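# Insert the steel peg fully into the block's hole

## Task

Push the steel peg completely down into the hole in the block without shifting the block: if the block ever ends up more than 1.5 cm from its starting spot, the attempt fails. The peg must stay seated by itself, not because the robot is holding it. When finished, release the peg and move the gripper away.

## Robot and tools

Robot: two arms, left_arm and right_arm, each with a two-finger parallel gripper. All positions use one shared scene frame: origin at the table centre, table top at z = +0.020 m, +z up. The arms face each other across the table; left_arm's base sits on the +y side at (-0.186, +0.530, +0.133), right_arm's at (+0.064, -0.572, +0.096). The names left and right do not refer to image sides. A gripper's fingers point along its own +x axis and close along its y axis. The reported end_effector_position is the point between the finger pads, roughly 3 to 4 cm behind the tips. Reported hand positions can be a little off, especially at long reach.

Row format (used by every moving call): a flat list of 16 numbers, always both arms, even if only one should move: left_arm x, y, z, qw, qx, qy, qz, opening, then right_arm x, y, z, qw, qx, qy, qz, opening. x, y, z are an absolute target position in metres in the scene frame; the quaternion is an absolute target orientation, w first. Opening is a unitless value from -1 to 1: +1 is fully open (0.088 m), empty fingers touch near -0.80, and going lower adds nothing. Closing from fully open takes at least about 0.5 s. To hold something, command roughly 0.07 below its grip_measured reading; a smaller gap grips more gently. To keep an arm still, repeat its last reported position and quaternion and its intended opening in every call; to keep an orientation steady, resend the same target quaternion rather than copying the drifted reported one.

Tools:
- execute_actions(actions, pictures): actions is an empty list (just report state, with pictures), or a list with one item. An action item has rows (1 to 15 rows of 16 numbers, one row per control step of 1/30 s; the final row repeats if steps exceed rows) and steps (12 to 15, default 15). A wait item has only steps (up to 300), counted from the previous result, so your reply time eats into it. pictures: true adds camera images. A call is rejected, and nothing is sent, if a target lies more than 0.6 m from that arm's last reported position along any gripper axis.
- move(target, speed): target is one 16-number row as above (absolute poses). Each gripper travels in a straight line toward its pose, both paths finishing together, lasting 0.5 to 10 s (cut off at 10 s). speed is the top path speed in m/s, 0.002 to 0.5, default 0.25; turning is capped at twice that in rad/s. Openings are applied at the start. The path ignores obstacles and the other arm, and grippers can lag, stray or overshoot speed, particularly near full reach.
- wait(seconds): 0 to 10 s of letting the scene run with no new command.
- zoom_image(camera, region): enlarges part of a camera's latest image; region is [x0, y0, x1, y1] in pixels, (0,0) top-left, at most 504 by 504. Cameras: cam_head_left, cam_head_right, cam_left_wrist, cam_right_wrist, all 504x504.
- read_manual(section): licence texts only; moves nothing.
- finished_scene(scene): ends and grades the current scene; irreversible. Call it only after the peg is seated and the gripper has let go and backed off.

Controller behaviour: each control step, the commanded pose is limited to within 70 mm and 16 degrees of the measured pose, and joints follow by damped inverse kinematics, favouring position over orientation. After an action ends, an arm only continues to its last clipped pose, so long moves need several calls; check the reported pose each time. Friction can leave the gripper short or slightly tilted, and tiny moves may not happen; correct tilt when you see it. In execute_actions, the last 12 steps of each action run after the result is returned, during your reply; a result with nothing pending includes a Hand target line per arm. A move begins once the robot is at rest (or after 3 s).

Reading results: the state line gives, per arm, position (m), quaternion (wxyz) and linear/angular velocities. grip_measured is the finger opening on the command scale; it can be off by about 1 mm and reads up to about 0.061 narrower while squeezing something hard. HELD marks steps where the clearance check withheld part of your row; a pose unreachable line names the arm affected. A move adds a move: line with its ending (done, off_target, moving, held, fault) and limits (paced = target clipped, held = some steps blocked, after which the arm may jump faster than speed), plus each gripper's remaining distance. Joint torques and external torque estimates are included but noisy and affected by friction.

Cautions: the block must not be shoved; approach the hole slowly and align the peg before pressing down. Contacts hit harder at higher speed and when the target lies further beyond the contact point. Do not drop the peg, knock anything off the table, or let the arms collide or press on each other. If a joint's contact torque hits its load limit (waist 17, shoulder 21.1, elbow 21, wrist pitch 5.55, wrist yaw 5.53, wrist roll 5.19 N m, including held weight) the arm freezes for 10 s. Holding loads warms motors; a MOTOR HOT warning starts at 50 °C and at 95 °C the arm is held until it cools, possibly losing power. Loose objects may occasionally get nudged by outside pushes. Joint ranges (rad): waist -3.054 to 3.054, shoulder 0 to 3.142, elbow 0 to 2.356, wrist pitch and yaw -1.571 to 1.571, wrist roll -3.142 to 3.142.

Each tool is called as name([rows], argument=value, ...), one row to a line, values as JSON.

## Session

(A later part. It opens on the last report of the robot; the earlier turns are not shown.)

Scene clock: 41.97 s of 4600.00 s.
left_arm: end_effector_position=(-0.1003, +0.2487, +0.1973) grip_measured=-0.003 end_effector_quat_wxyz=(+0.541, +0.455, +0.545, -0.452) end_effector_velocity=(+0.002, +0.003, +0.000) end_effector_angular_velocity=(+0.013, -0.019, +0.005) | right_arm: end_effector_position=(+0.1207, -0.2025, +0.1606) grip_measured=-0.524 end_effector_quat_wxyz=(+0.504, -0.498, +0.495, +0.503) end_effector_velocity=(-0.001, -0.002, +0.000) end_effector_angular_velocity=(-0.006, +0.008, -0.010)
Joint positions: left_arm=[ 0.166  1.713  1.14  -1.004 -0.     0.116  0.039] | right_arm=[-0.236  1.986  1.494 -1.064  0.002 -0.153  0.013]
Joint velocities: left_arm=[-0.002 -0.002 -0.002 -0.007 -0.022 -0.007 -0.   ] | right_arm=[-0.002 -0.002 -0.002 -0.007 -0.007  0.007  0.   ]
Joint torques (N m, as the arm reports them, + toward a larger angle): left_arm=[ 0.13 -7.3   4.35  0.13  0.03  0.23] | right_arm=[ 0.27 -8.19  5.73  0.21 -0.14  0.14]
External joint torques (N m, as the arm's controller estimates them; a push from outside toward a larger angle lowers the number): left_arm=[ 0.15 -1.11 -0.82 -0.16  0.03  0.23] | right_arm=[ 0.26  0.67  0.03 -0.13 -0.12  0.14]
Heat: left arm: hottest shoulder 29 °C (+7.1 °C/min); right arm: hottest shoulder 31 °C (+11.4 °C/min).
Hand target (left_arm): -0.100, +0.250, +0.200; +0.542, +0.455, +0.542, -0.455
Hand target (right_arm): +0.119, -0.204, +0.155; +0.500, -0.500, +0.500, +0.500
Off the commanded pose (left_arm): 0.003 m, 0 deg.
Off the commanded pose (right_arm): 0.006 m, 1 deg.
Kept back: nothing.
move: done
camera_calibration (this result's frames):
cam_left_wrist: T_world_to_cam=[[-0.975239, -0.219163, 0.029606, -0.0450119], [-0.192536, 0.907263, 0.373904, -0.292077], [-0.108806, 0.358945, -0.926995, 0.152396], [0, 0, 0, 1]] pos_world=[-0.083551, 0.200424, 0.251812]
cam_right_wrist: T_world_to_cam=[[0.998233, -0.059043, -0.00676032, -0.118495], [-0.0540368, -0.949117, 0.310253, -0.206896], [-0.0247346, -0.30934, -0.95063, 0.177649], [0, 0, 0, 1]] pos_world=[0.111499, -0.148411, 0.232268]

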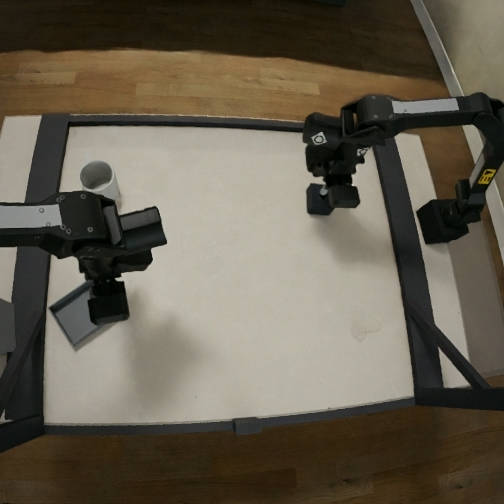

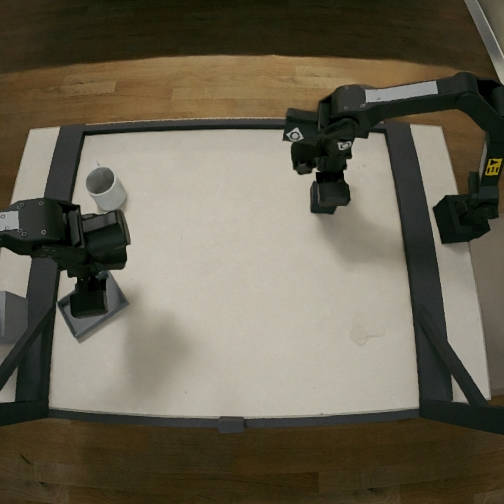

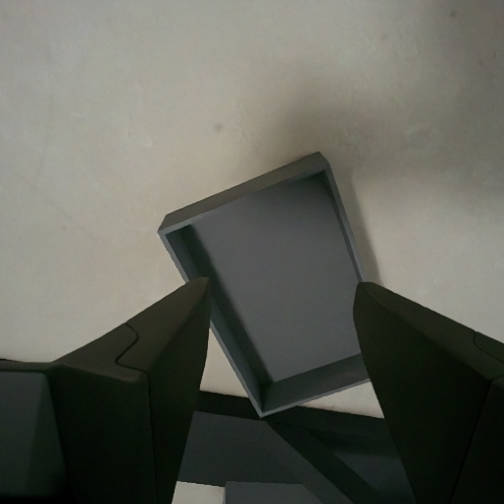

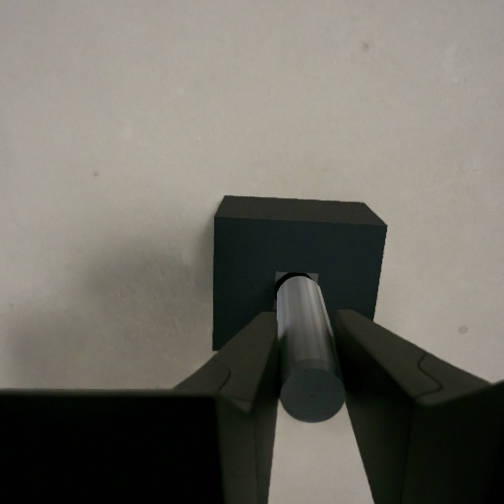

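move(target=[-0.1,0.25,0.2,0.542,0.455,0.542,-0.455,0.0,0.118,-0.2045,0.143,0.5,-0.5,0.5,0.5,-0.62], speed=0.01)

zoom_image(camera="cam_right_wrist", region=[200,200,400,400])

zoom_image(camera="cam_head_left", region=[270,140,370,240])

Scene clock: 44.50 s of 4600.00 s.
left_arm: end_effector_position=(-0.1003, +0.2487, +0.1973) grip_measured=-0.003 end_effector_quat_wxyz=(+0.541, +0.455, +0.545, -0.452) end_effector_velocity=(-0.000, +0.002, -0.001) end_effector_angular_velocity=(+0.014, -0.004, +0.005) | right_arm: end_effector_position=(+0.1200, -0.2027, +0.1487) grip_measured=-0.524 end_effector_quat_wxyz=(+0.505, -0.498, +0.495, +0.503) end_effector_velocity=(+0.002, -0.000, +0.001) end_effector_angular_velocity=(+0.006, -0.009, +0.019)
Joint positions: left_arm=[ 0.166  1.713  1.14  -1.004 -0.     0.116  0.039] | right_arm=[-0.234  1.996  1.461 -1.019  0.002 -0.15   0.013]
Joint velocities: left_arm=[-0.002  0.002 -0.002 -0.007 -0.007 -0.007 -0.   ] | right_arm=[-0.002 -0.007 -0.007  0.007  0.007 -0.022 -0.   ]
Joint torques (N m, as the arm reports them, + toward a larger angle): left_arm=[ 0.13 -7.33  4.33  0.14  0.03  0.24] | right_arm=[ 0.34 -8.24  5.6   0.28 -0.14  0.15]
External joint torques (N m, as the arm's controller estimates them; a push from outside toward a larger angle lowers the number): left_arm=[ 0.13 -1.1  -0.89 -0.17  0.03  0.24] | right_arm=[ 0.34  0.76 -0.14 -0.09 -0.13  0.15]
Heat: left arm: hottest shoulder 29 °C (+6.7 °C/min); right arm: hottest shoulder 31 °C (+10.8 °C/min).
Hand target (left_arm): -0.100, +0.250, +0.200; +0.542, +0.455, +0.542, -0.455
Hand target (right_arm): +0.118, -0.205, +0.143; +0.500, -0.500, +0.500, +0.500
Off the commanded pose (left_arm): 0.003 m, 0 deg.
Off the commanded pose (right_arm): 0.006 m, 1 deg.
Kept back: nothing.
move: done
camera_calibration (this result's frames):
cam_left_wrist: T_world_to_cam=[[-0.975239, -0.219163, 0.029606, -0.0450119], [-0.192536, 0.907263, 0.373904, -0.292077], [-0.108806, 0.358945, -0.926995, 0.152396], [0, 0, 0, 1]] pos_world=[-0.083551, 0.200424, 0.251812]
cam_right_wrist: T_world_to_cam=[[0.998188, -0.0597991, -0.00673232, -0.117992], [-0.0547835, -0.949313, 0.309522, -0.203241], [-0.0249002, -0.308592, -0.950868, 0.166481], [0, 0, 0, 1]] pos_world=[0.110789, -0.148621, 0.220414]

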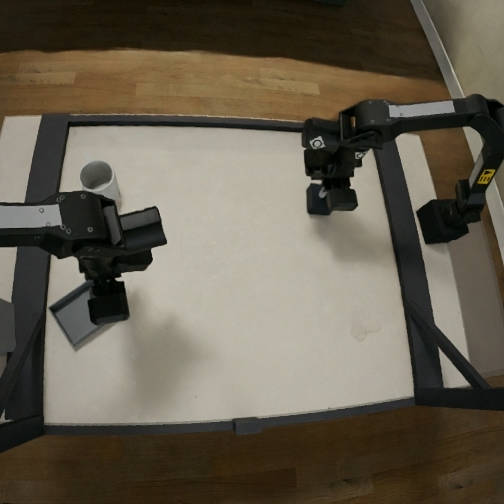

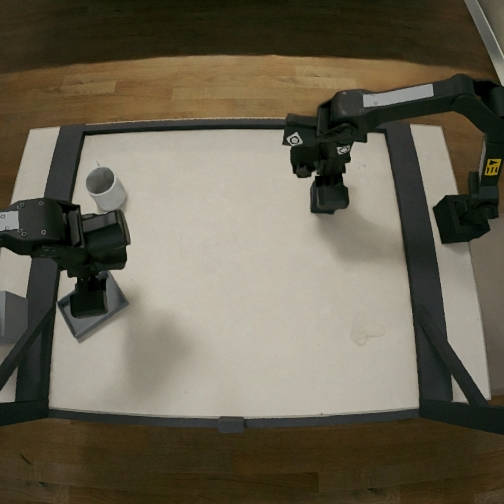

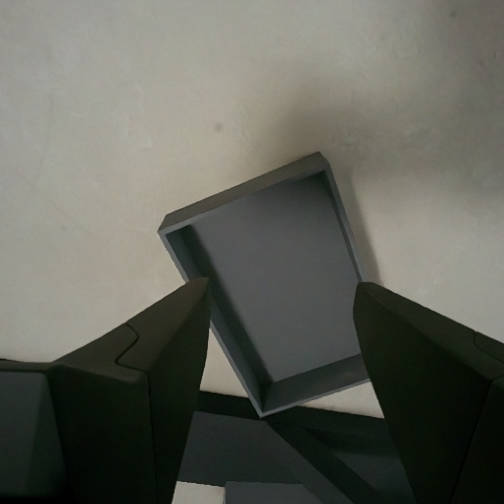

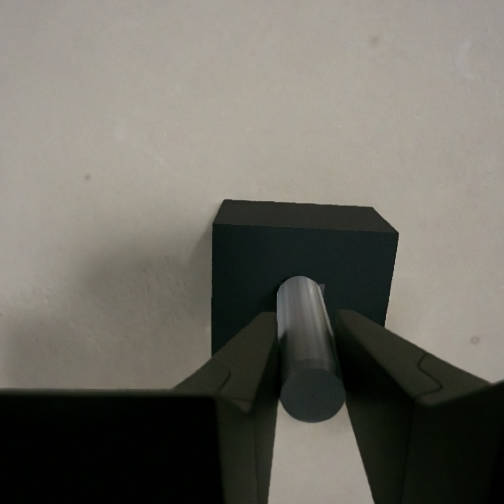

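Region (200, 200, 400, 400) of cam_right_wrist's 504x504 image, scaled by 2.520, with more detail than that image has.

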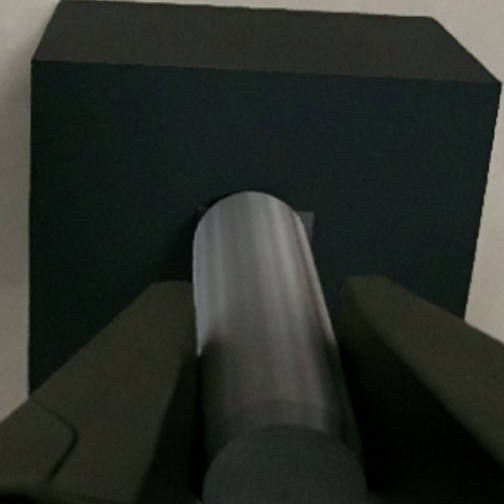

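Region (270, 140, 370, 240) of cam_head_left's 504x504 image, scaled by 5.040, with more detail than that image has.

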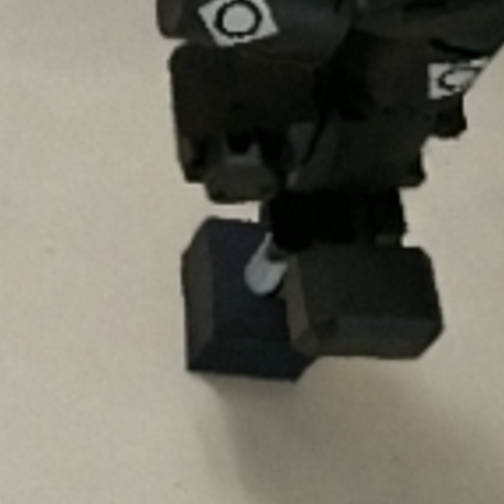

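move(target=[-0.1,0.25,0.2,0.542,0.455,0.542,-0.455,0.0,0.1225,-0.2085,0.147,0.5,-0.5,0.5,0.5,-0.62], speed=0.01)

zoom_image(camera="cam_right_wrist", region=[200,200,400,400])

zoom_image(camera="cam_head_left", region=[270,140,370,240])

Scene clock: 46.20 s of 4600.00 s.
left_arm: end_effector_position=(-0.1003, +0.2487, +0.1973) grip_measured=-0.003 end_effector_quat_wxyz=(+0.541, +0.455, +0.545, -0.452) end_effector_velocity=(-0.002, +0.002, +0.000) end_effector_angular_velocity=(+0.005, +0.009, +0.005) | right_arm: end_effector_position=(+0.1219, -0.2061, +0.1469) grip_measured=-0.524 end_effector_quat_wxyz=(+0.502, -0.499, +0.499, +0.500) end_effector_velocity=(-0.001, -0.002, +0.000) end_effector_angular_velocity=(-0.006, +0.008, +0.005)
Joint positions: left_arm=[ 0.166  1.713  1.14  -1.004 -0.     0.116  0.039] | right_arm=[-0.241  1.996  1.453 -1.023  0.002 -0.154  0.013]
Joint velocities: left_arm=[-0.002 -0.002 -0.002 -0.007  0.007 -0.007  0.   ] | right_arm=[-0.002 -0.002 -0.002 -0.007 -0.007 -0.007  0.   ]
Joint torques (N m, as the arm reports them, + toward a larger angle): left_arm=[ 0.15 -7.28  4.26  0.12  0.02  0.22] | right_arm=[ -0.21 -10.05   5.5   -0.12  -0.14  -0.18]
External joint torques (N m, as the arm's controller estimates them; a push from outside toward a larger angle lowers the number): left_arm=[ 0.16 -1.03 -0.95 -0.18  0.02  0.22] | right_arm=[-0.19 -1.21 -0.15 -0.47 -0.12 -0.18]
Heat: left arm: hottest shoulder 29 °C (+6.5 °C/min); right arm: hottest shoulder 31 °C (+10.4 °C/min).
Hand target (left_arm): -0.100, +0.250, +0.200; +0.542, +0.455, +0.542, -0.455
Hand target (right_arm): +0.122, -0.208, +0.147; +0.500, -0.500, +0.500, +0.500
Off the commanded pose (left_arm): 0.003 m, 0 deg.
Off the commanded pose (right_arm): 0.003 m, 0 deg.
Kept back: nothing.
move: done
camera_calibration (this result's frames):
cam_left_wrist: T_world_to_cam=[[-0.975239, -0.219163, 0.029606, -0.0450119], [-0.192536, 0.907263, 0.373904, -0.292077], [-0.108806, 0.358945, -0.926995, 0.152396], [0, 0, 0, 1]] pos_world=[-0.083551, 0.200424, 0.251812]
cam_right_wrist: T_world_to_cam=[[0.998012, -0.0625464, -0.00773235, -0.120524], [-0.0567795, -0.945597, 0.320348, -0.206364], [-0.0273483, -0.319272, -0.947268, 0.161277], [0, 0, 0, 1]] pos_world=[0.112977, -0.151185, 0.217949]

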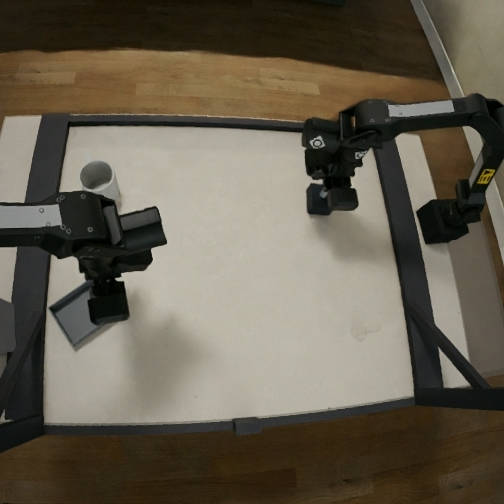

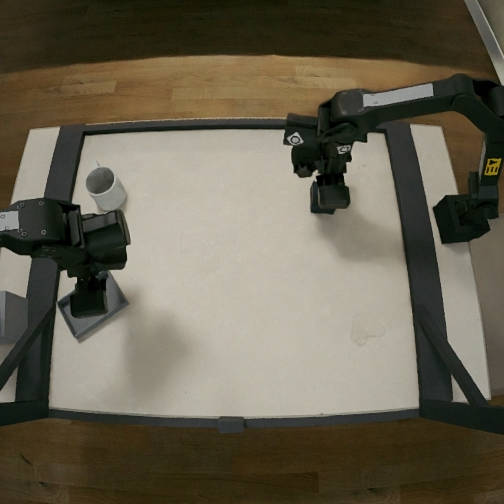

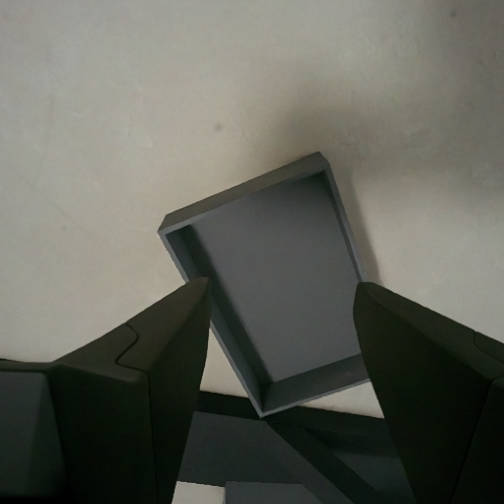

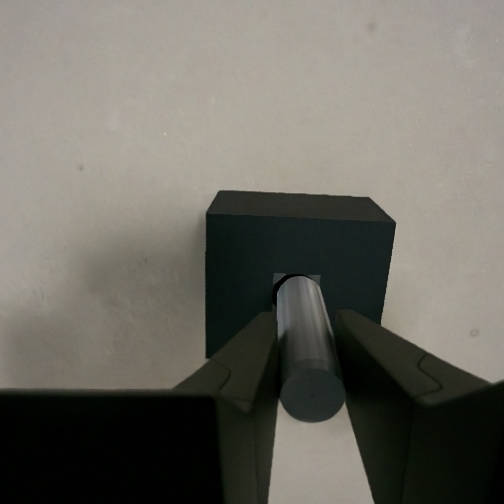

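Region (200, 200, 400, 400) of cam_right_wrist's 504x504 image, scaled by 2.520, with more detail than that image has.

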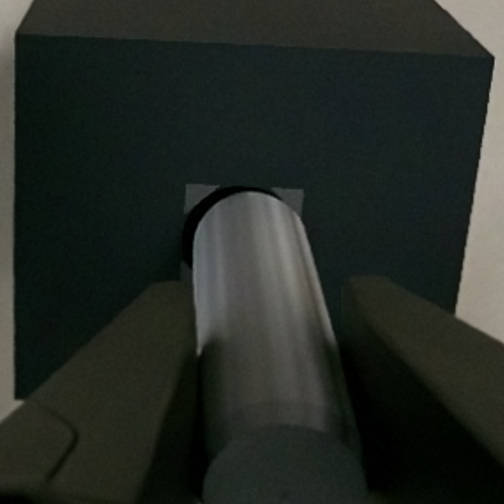

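Region (270, 140, 370, 240) of cam_head_left's 504x504 image, scaled by 5.040, with more detail than that image has.

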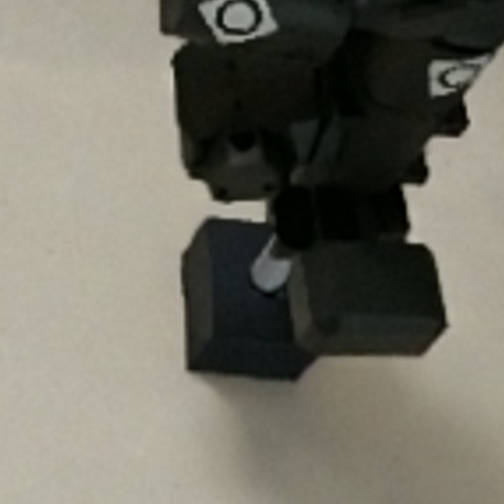

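Close; off ~0.6 mm in x. Descend.

move(target=[-0.1,0.25,0.2,0.542,0.455,0.542,-0.455,0.0,0.1195,-0.209,0.135,0.5,-0.5,0.5,0.5,-0.62], speed=0.008)

zoom_image(camera="cam_right_wrist", region=[200,200,400,400])

Scene clock: 48.27 s of 4600.00 s.
left_arm: end_effector_position=(-0.1003, +0.2487, +0.1973) grip_measured=-0.003 end_effector_quat_wxyz=(+0.541, +0.455, +0.545, -0.452) end_effector_velocity=(+0.003, -0.000, +0.000) end_effector_angular_velocity=(-0.001, -0.023, +0.005) | right_arm: end_effector_position=(+0.1219, -0.2055, +0.1443) grip_measured=-0.524 end_effector_quat_wxyz=(+0.507, -0.496, +0.494, +0.504) end_effector_velocity=(+0.001, -0.004, +0.001) end_effector_angular_velocity=(-0.006, +0.008, +0.000)
Joint positions: left_arm=[ 0.166  1.713  1.14  -1.004 -0.     0.116  0.039] | right_arm=[-0.241  1.988  1.43  -0.991  0.002 -0.154  0.013]
Joint velocities: left_arm=[-0.002 -0.002 -0.002  0.007 -0.022 -0.007  0.   ] | right_arm=[-0.007 -0.007 -0.007 -0.007 -0.007 -0.007  0.   ]
Joint torques (N m, as the arm reports them, + toward a larger angle): left_arm=[ 0.21 -7.25  4.32  0.15  0.02  0.23] | right_arm=[ 0.37 -7.39  4.32  0.76 -0.1   0.1 ]
External joint torques (N m, as the arm's controller estimates them; a push from outside toward a larger angle lowers the number): left_arm=[ 0.2  -1.02 -0.88 -0.16  0.02  0.23] | right_arm=[ 0.42  1.46 -1.36  0.38 -0.09  0.1 ]
Heat: left arm: hottest shoulder 29 °C (+6.2 °C/min); right arm: hottest shoulder 31 °C (+9.9 °C/min).
Hand target (left_arm): -0.100, +0.250, +0.200; +0.542, +0.455, +0.542, -0.455
Hand target (right_arm): +0.120, -0.209, +0.135; +0.500, -0.500, +0.500, +0.500
Off the commanded pose (left_arm): 0.003 m, 0 deg.
Off the commanded pose (right_arm): 0.010 m, 1 deg.
Kept back: nothing.
move: off_target (right_arm)
camera_calibration (this result's frames):
cam_left_wrist: T_world_to_cam=[[-0.975239, -0.219163, 0.029606, -0.0450119], [-0.192536, 0.907263, 0.373904, -0.292077], [-0.108806, 0.358945, -0.926995, 0.152396], [0, 0, 0, 1]] pos_world=[-0.083551, 0.200424, 0.251812]
cam_right_wrist: T_world_to_cam=[[0.998054, -0.062048, -0.00614239, -0.120588], [-0.0572457, -0.950914, 0.304113, -0.203663], [-0.0247105, -0.30317, -0.952616, 0.162742], [0, 0, 0, 1]] pos_world=[0.112716, -0.15181, 0.216227]

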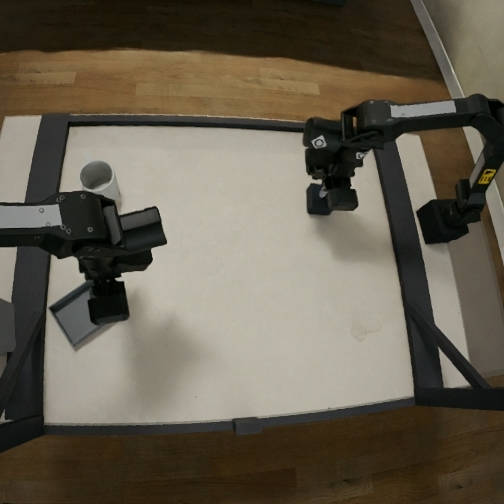

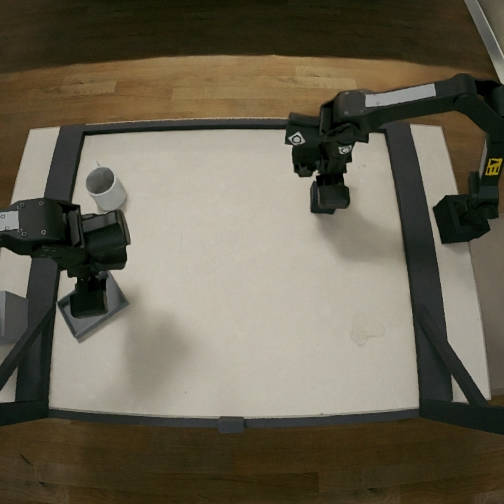

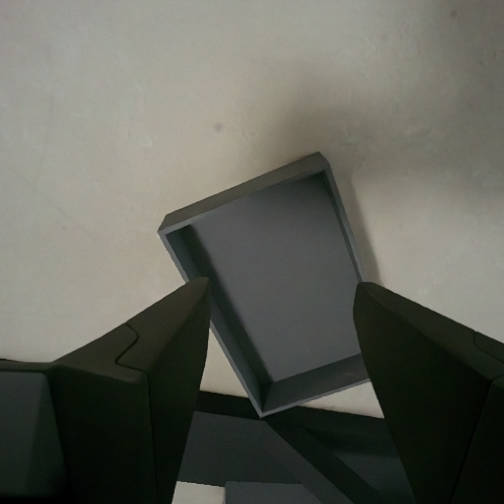

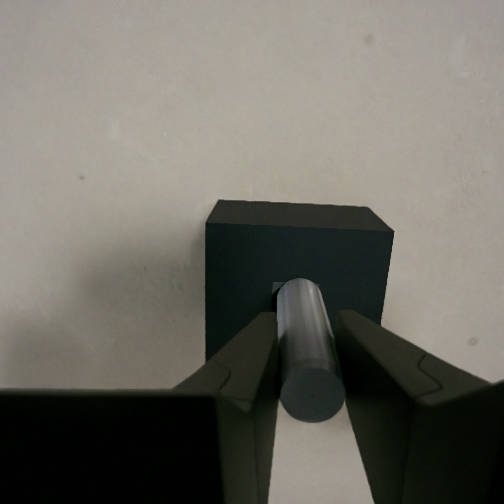

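Region (200, 200, 400, 400) of cam_right_wrist's 504x504 image, scaled by 2.520, with more detail than that image has.

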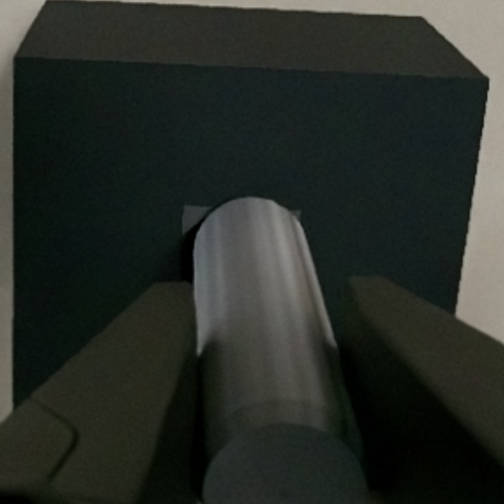

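move(target=[-0.1,0.25,0.2,0.542,0.455,0.542,-0.455,0.0,0.1188,-0.2115,0.141,0.5,-0.5,0.5,0.5,-0.62], speed=0.006)

zoom_image(camera="cam_right_wrist", region=[200,200,400,400])

Scene clock: 50.70 s of 4600.00 s.
left_arm: end_effector_position=(-0.1003, +0.2487, +0.1973) grip_measured=-0.003 end_effector_quat_wxyz=(+0.541, +0.455, +0.545, -0.452) end_effector_velocity=(-0.000, +0.007, -0.001) end_effector_angular_velocity=(+0.028, +0.001, -0.005) | right_arm: end_effector_position=(+0.1216, -0.2061, +0.1453) grip_measured=-0.524 end_effector_quat_wxyz=(+0.507, -0.496, +0.494, +0.504) end_effector_velocity=(-0.001, -0.004, -0.001) end_effector_angular_velocity=(-0.011, +0.009, +0.020)
Joint positions: left_arm=[ 0.166  1.713  1.14  -1.004 -0.     0.116  0.039] | right_arm=[-0.24   1.984  1.429 -0.994  0.002 -0.154  0.013]
Joint velocities: left_arm=[ 0.002 -0.002 -0.007 -0.022 -0.007  0.007  0.   ] | right_arm=[-0.002 -0.002 -0.007 -0.007 -0.007 -0.022  0.   ]
Joint torques (N m, as the arm reports them, + toward a larger angle): left_arm=[ 0.11 -7.33  4.32  0.13  0.04  0.25] | right_arm=[ 0.41 -9.21  4.36 -0.23 -0.13  0.12]
External joint torques (N m, as the arm's controller estimates them; a push from outside toward a larger angle lowers the number): left_arm=[ 0.09 -1.11 -0.85 -0.16  0.04  0.25] | right_arm=[ 0.41 -0.49 -1.25 -0.59 -0.11  0.12]
Heat: left arm: hottest shoulder 29 °C (+5.9 °C/min); right arm: hottest shoulder 31 °C (+9.5 °C/min).
Hand target (left_arm): -0.100, +0.250, +0.200; +0.542, +0.455, +0.542, -0.455
Hand target (right_arm): +0.119, -0.212, +0.141; +0.500, -0.500, +0.500, +0.500
Off the commanded pose (left_arm): 0.003 m, 0 deg.
Off the commanded pose (right_arm): 0.007 m, 1 deg.
Kept back: nothing.
move: done
camera_calibration (this result's frames):
cam_left_wrist: T_world_to_cam=[[-0.975239, -0.219163, 0.029606, -0.0450119], [-0.192536, 0.907263, 0.373904, -0.292077], [-0.108806, 0.358945, -0.926995, 0.152396], [0, 0, 0, 1]] pos_world=[-0.083551, 0.200424, 0.251812]
cam_right_wrist: T_world_to_cam=[[0.998078, -0.0616696, -0.00617774, -0.120296], [-0.0568651, -0.950821, 0.304475, -0.204701], [-0.0246508, -0.303539, -0.9525, 0.163389], [0, 0, 0, 1]] pos_world=[0.112452, -0.152458, 0.217211]

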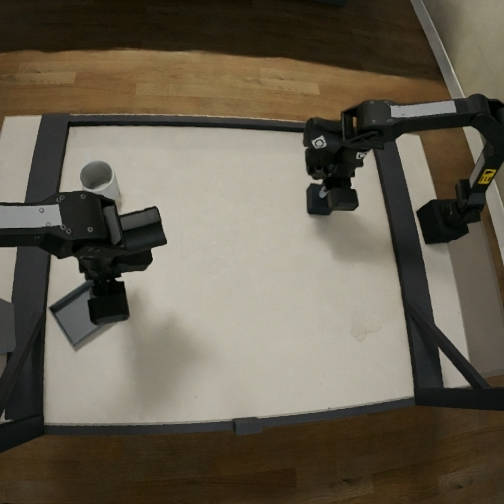

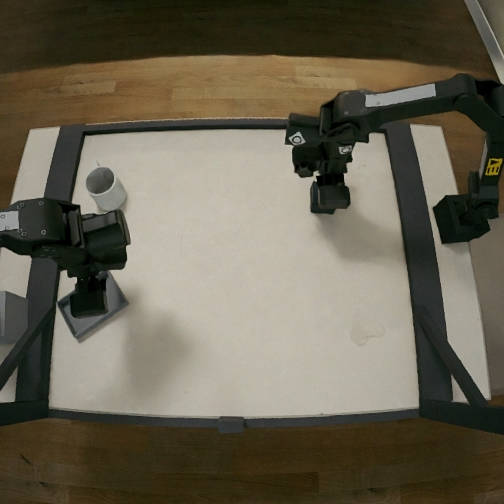

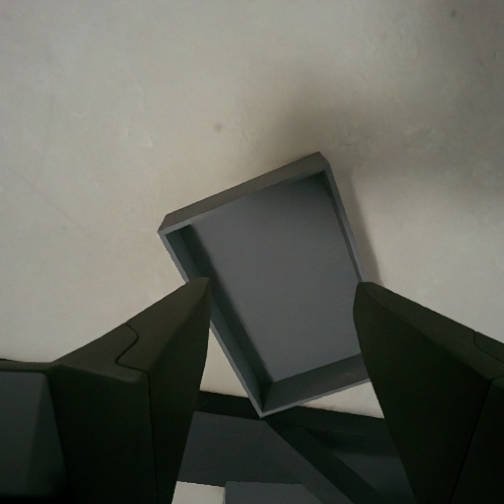

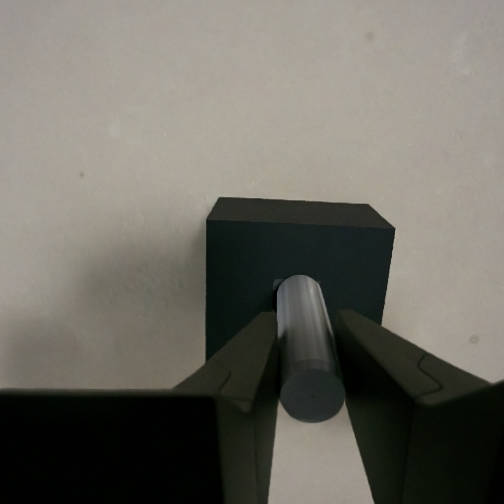

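Region (200, 200, 400, 400) of cam_right_wrist's 504x504 image, scaled by 2.520, with more detail than that image has.

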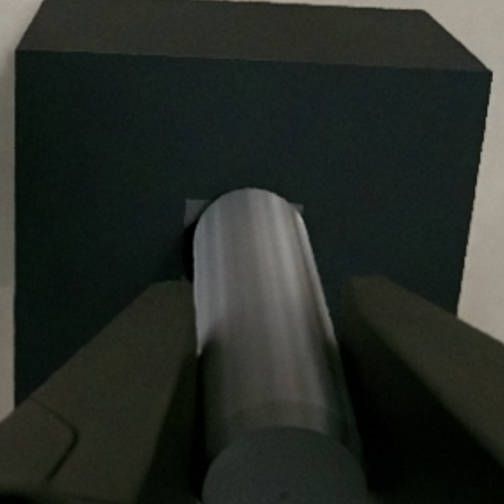

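move(target=[-0.1,0.25,0.2,0.542,0.455,0.542,-0.455,0.0,0.1185,-0.2135,0.142,0.5,-0.5,0.5,0.5,-0.62], speed=0.006)

zoom_image(camera="cam_right_wrist", region=[200,200,400,400])

Scene clock: 53.27 s of 4600.00 s.
left_arm: end_effector_position=(-0.1003, +0.2486, +0.1975) grip_measured=-0.003 end_effector_quat_wxyz=(+0.541, +0.455, +0.544, -0.452) end_effector_velocity=(+0.000, +0.001, -0.001) end_effector_angular_velocity=(-0.000, -0.008, +0.005) | right_arm: end_effector_position=(+0.1204, -0.2108, +0.1433) grip_measured=-0.524 end_effector_quat_wxyz=(+0.503, -0.499, +0.497, +0.502) end_effector_velocity=(+0.001, -0.004, -0.001) end_effector_angular_velocity=(-0.013, -0.005, -0.010)
Joint positions: left_arm=[ 0.166  1.713  1.14  -1.004 -0.     0.116  0.039] | right_arm=[-0.239  1.979  1.414 -0.996  0.001 -0.154  0.013]
Joint velocities: left_arm=[-0.002 -0.002 -0.007  0.007 -0.007 -0.007 -0.   ] | right_arm=[-0.002 -0.002 -0.007 -0.007  0.007  0.007 -0.   ]
Joint torques (N m, as the arm reports them, + toward a larger angle): left_arm=[ 0.2  -7.28  4.27  0.14  0.02  0.23] | right_arm=[ 0.32 -9.62  5.26 -0.09 -0.11  0.12]
External joint torques (N m, as the arm's controller estimates them; a push from outside toward a larger angle lowers the number): left_arm=[ 0.2  -1.05 -0.93 -0.17  0.03  0.23] | right_arm=[ 0.29 -0.89 -0.39 -0.46 -0.09  0.12]
Heat: left arm: hottest shoulder 29 °C (+5.6 °C/min); right arm: hottest shoulder 32 °C (+10.1 °C/min).
Hand target (left_arm): -0.100, +0.250, +0.200; +0.542, +0.455, +0.541, -0.455
Hand target (right_arm): +0.118, -0.214, +0.142; +0.500, -0.500, +0.500, +0.500
Off the commanded pose (left_arm): 0.003 m, 0 deg.
Off the commanded pose (right_arm): 0.004 m, 1 deg.
Kept back: nothing.
move: done
camera_calibration (this result's frames):
cam_left_wrist: T_world_to_cam=[[-0.975242, -0.219152, 0.0295779, -0.0450113], [-0.192578, 0.907399, 0.373551, -0.292071], [-0.108704, 0.358607, -0.927138, 0.152622], [0, 0, 0, 1]] pos_world=[-0.0835527, 0.200429, 0.251936]
cam_right_wrist: T_world_to_cam=[[0.998129, -0.0606039, -0.00810351, -0.118841], [-0.0549351, -0.947061, 0.316319, -0.209704], [-0.0268447, -0.315282, -0.948618, 0.157297], [0, 0, 0, 1]] pos_world=[0.111321, -0.156212, 0.214585]

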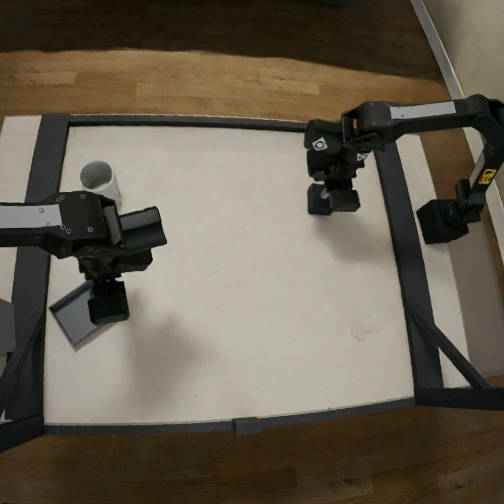

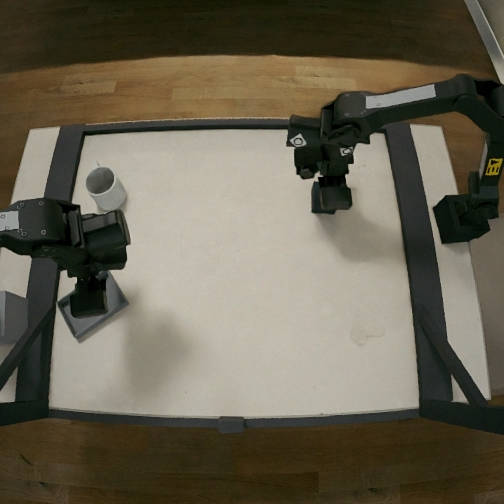

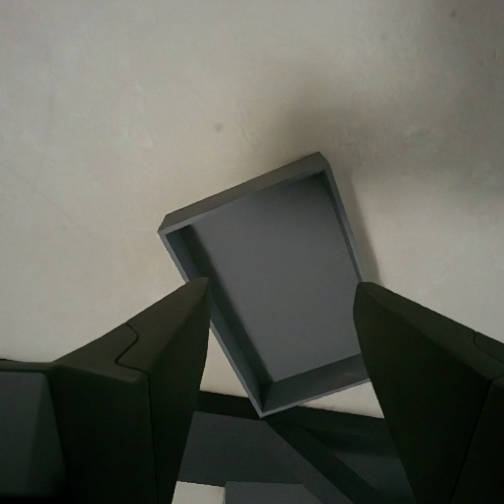

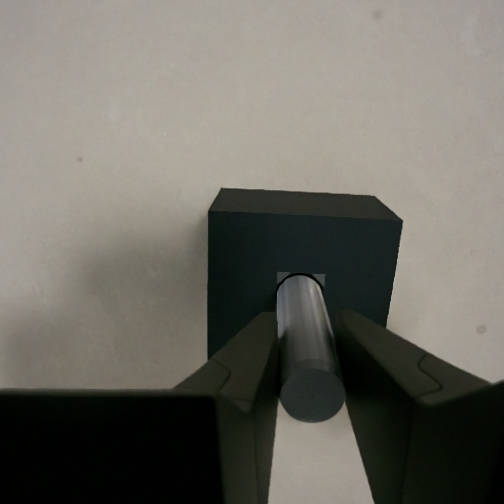

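Region (200, 200, 400, 400) of cam_right_wrist's 504x504 image, scaled by 2.520, with more detail than that image has.

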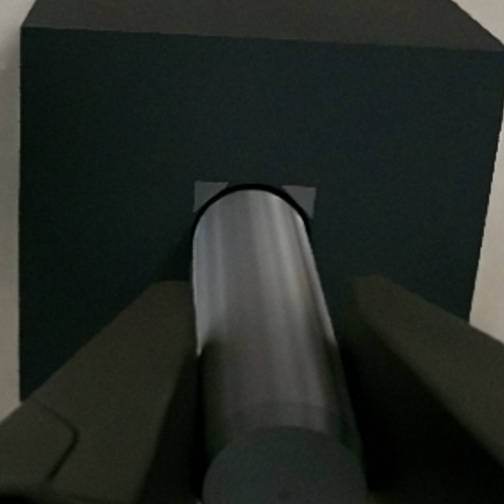

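move(target=[-0.1,0.25,0.2,0.542,0.455,0.542,-0.455,0.0,0.121,-0.211,0.130,0.5,-0.5,0.5,0.5,-0.62], speed=0.006)

zoom_image(camera="cam_right_wrist", region=[200,200,400,400])

Scene clock: 56.07 s of 4600.00 s.
left_arm: end_effector_position=(-0.1003, +0.2486, +0.1975) grip_measured=-0.003 end_effector_quat_wxyz=(+0.541, +0.455, +0.544, -0.452) end_effector_velocity=(-0.001, +0.005, +0.000) end_effector_angular_velocity=(+0.023, -0.001, +0.005) | right_arm: end_effector_position=(+0.1206, -0.2094, +0.1351) grip_measured=-0.524 end_effector_quat_wxyz=(+0.504, -0.498, +0.496, +0.502) end_effector_velocity=(+0.001, -0.006, +0.000) end_effector_angular_velocity=(-0.021, +0.011, +0.000)
Joint positions: left_arm=[ 0.166  1.713  1.14  -1.004 -0.     0.116  0.039] | right_arm=[-0.239  1.992  1.398 -0.964  0.001 -0.154  0.013]
Joint velocities: left_arm=[-0.002 -0.002 -0.002 -0.022 -0.007 -0.007 -0.   ] | right_arm=[-0.007 -0.002 -0.002 -0.022 -0.007 -0.007  0.   ]
Joint torques (N m, as the arm reports them, + toward a larger angle): left_arm=[ 0.16 -7.26  4.3   0.14  0.03  0.23] | right_arm=[-0.19 -8.    5.72  0.33 -0.1  -0.08]
External joint torques (N m, as the arm's controller estimates them; a push from outside toward a larger angle lowers the number): left_arm=[ 0.11 -1.01 -0.89 -0.16  0.04  0.23] | right_arm=[-0.19  0.81  0.13 -0.02 -0.08 -0.08]
Heat: left arm: hottest shoulder 29 °C (+5.4 °C/min); right arm: hottest shoulder 32 °C (+9.6 °C/min).
Hand target (left_arm): -0.100, +0.250, +0.200; +0.542, +0.455, +0.542, -0.455
Hand target (right_arm): +0.121, -0.211, +0.130; +0.500, -0.500, +0.500, +0.500
Off the commanded pose (left_arm): 0.003 m, 0 deg.
Off the commanded pose (right_arm): 0.005 m, 1 deg.
Kept back: nothing.
move: done
camera_calibration (this result's frames):
cam_left_wrist: T_world_to_cam=[[-0.975242, -0.219152, 0.0295779, -0.0450113], [-0.192578, 0.907399, 0.373551, -0.292071], [-0.108704, 0.358607, -0.927138, 0.152622], [0, 0, 0, 1]] pos_world=[-0.0835527, 0.200429, 0.251936]
cam_right_wrist: T_world_to_cam=[[0.998133, -0.060577, -0.00778555, -0.119073], [-0.0551002, -0.948129, 0.313075, -0.205589], [-0.0263468, -0.312062, -0.949696, 0.150776], [0, 0, 0, 1]] pos_world=[0.111495, -0.155086, 0.206629]

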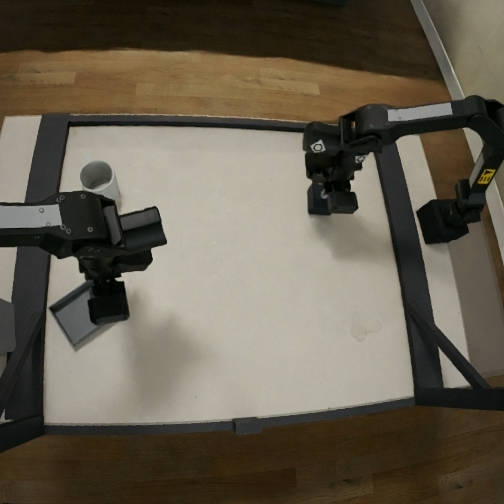

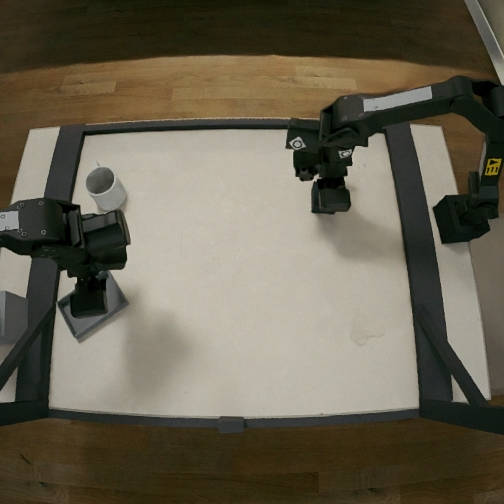

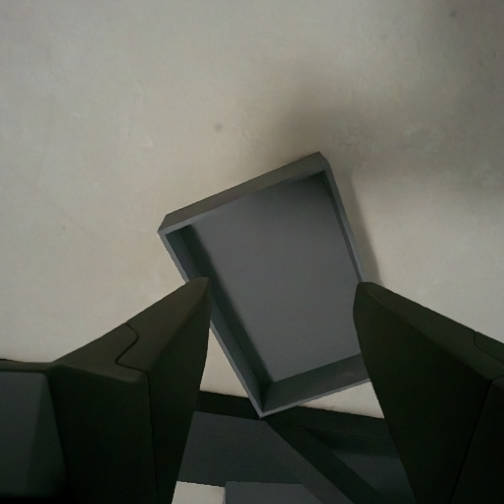

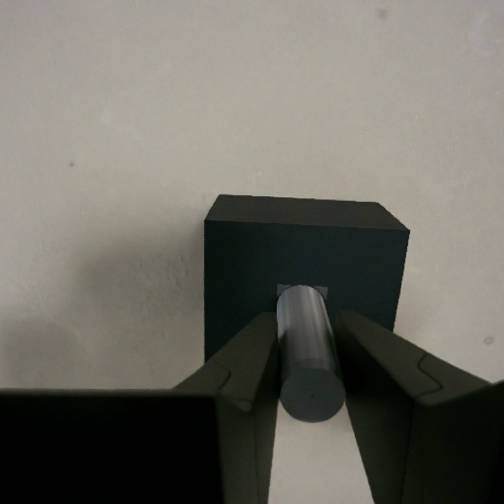

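Region (200, 200, 400, 400) of cam_right_wrist's 504x504 image, scaled by 2.520, with more detail than that image has.

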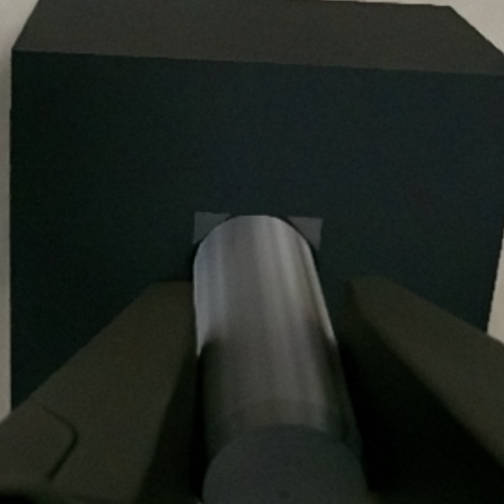

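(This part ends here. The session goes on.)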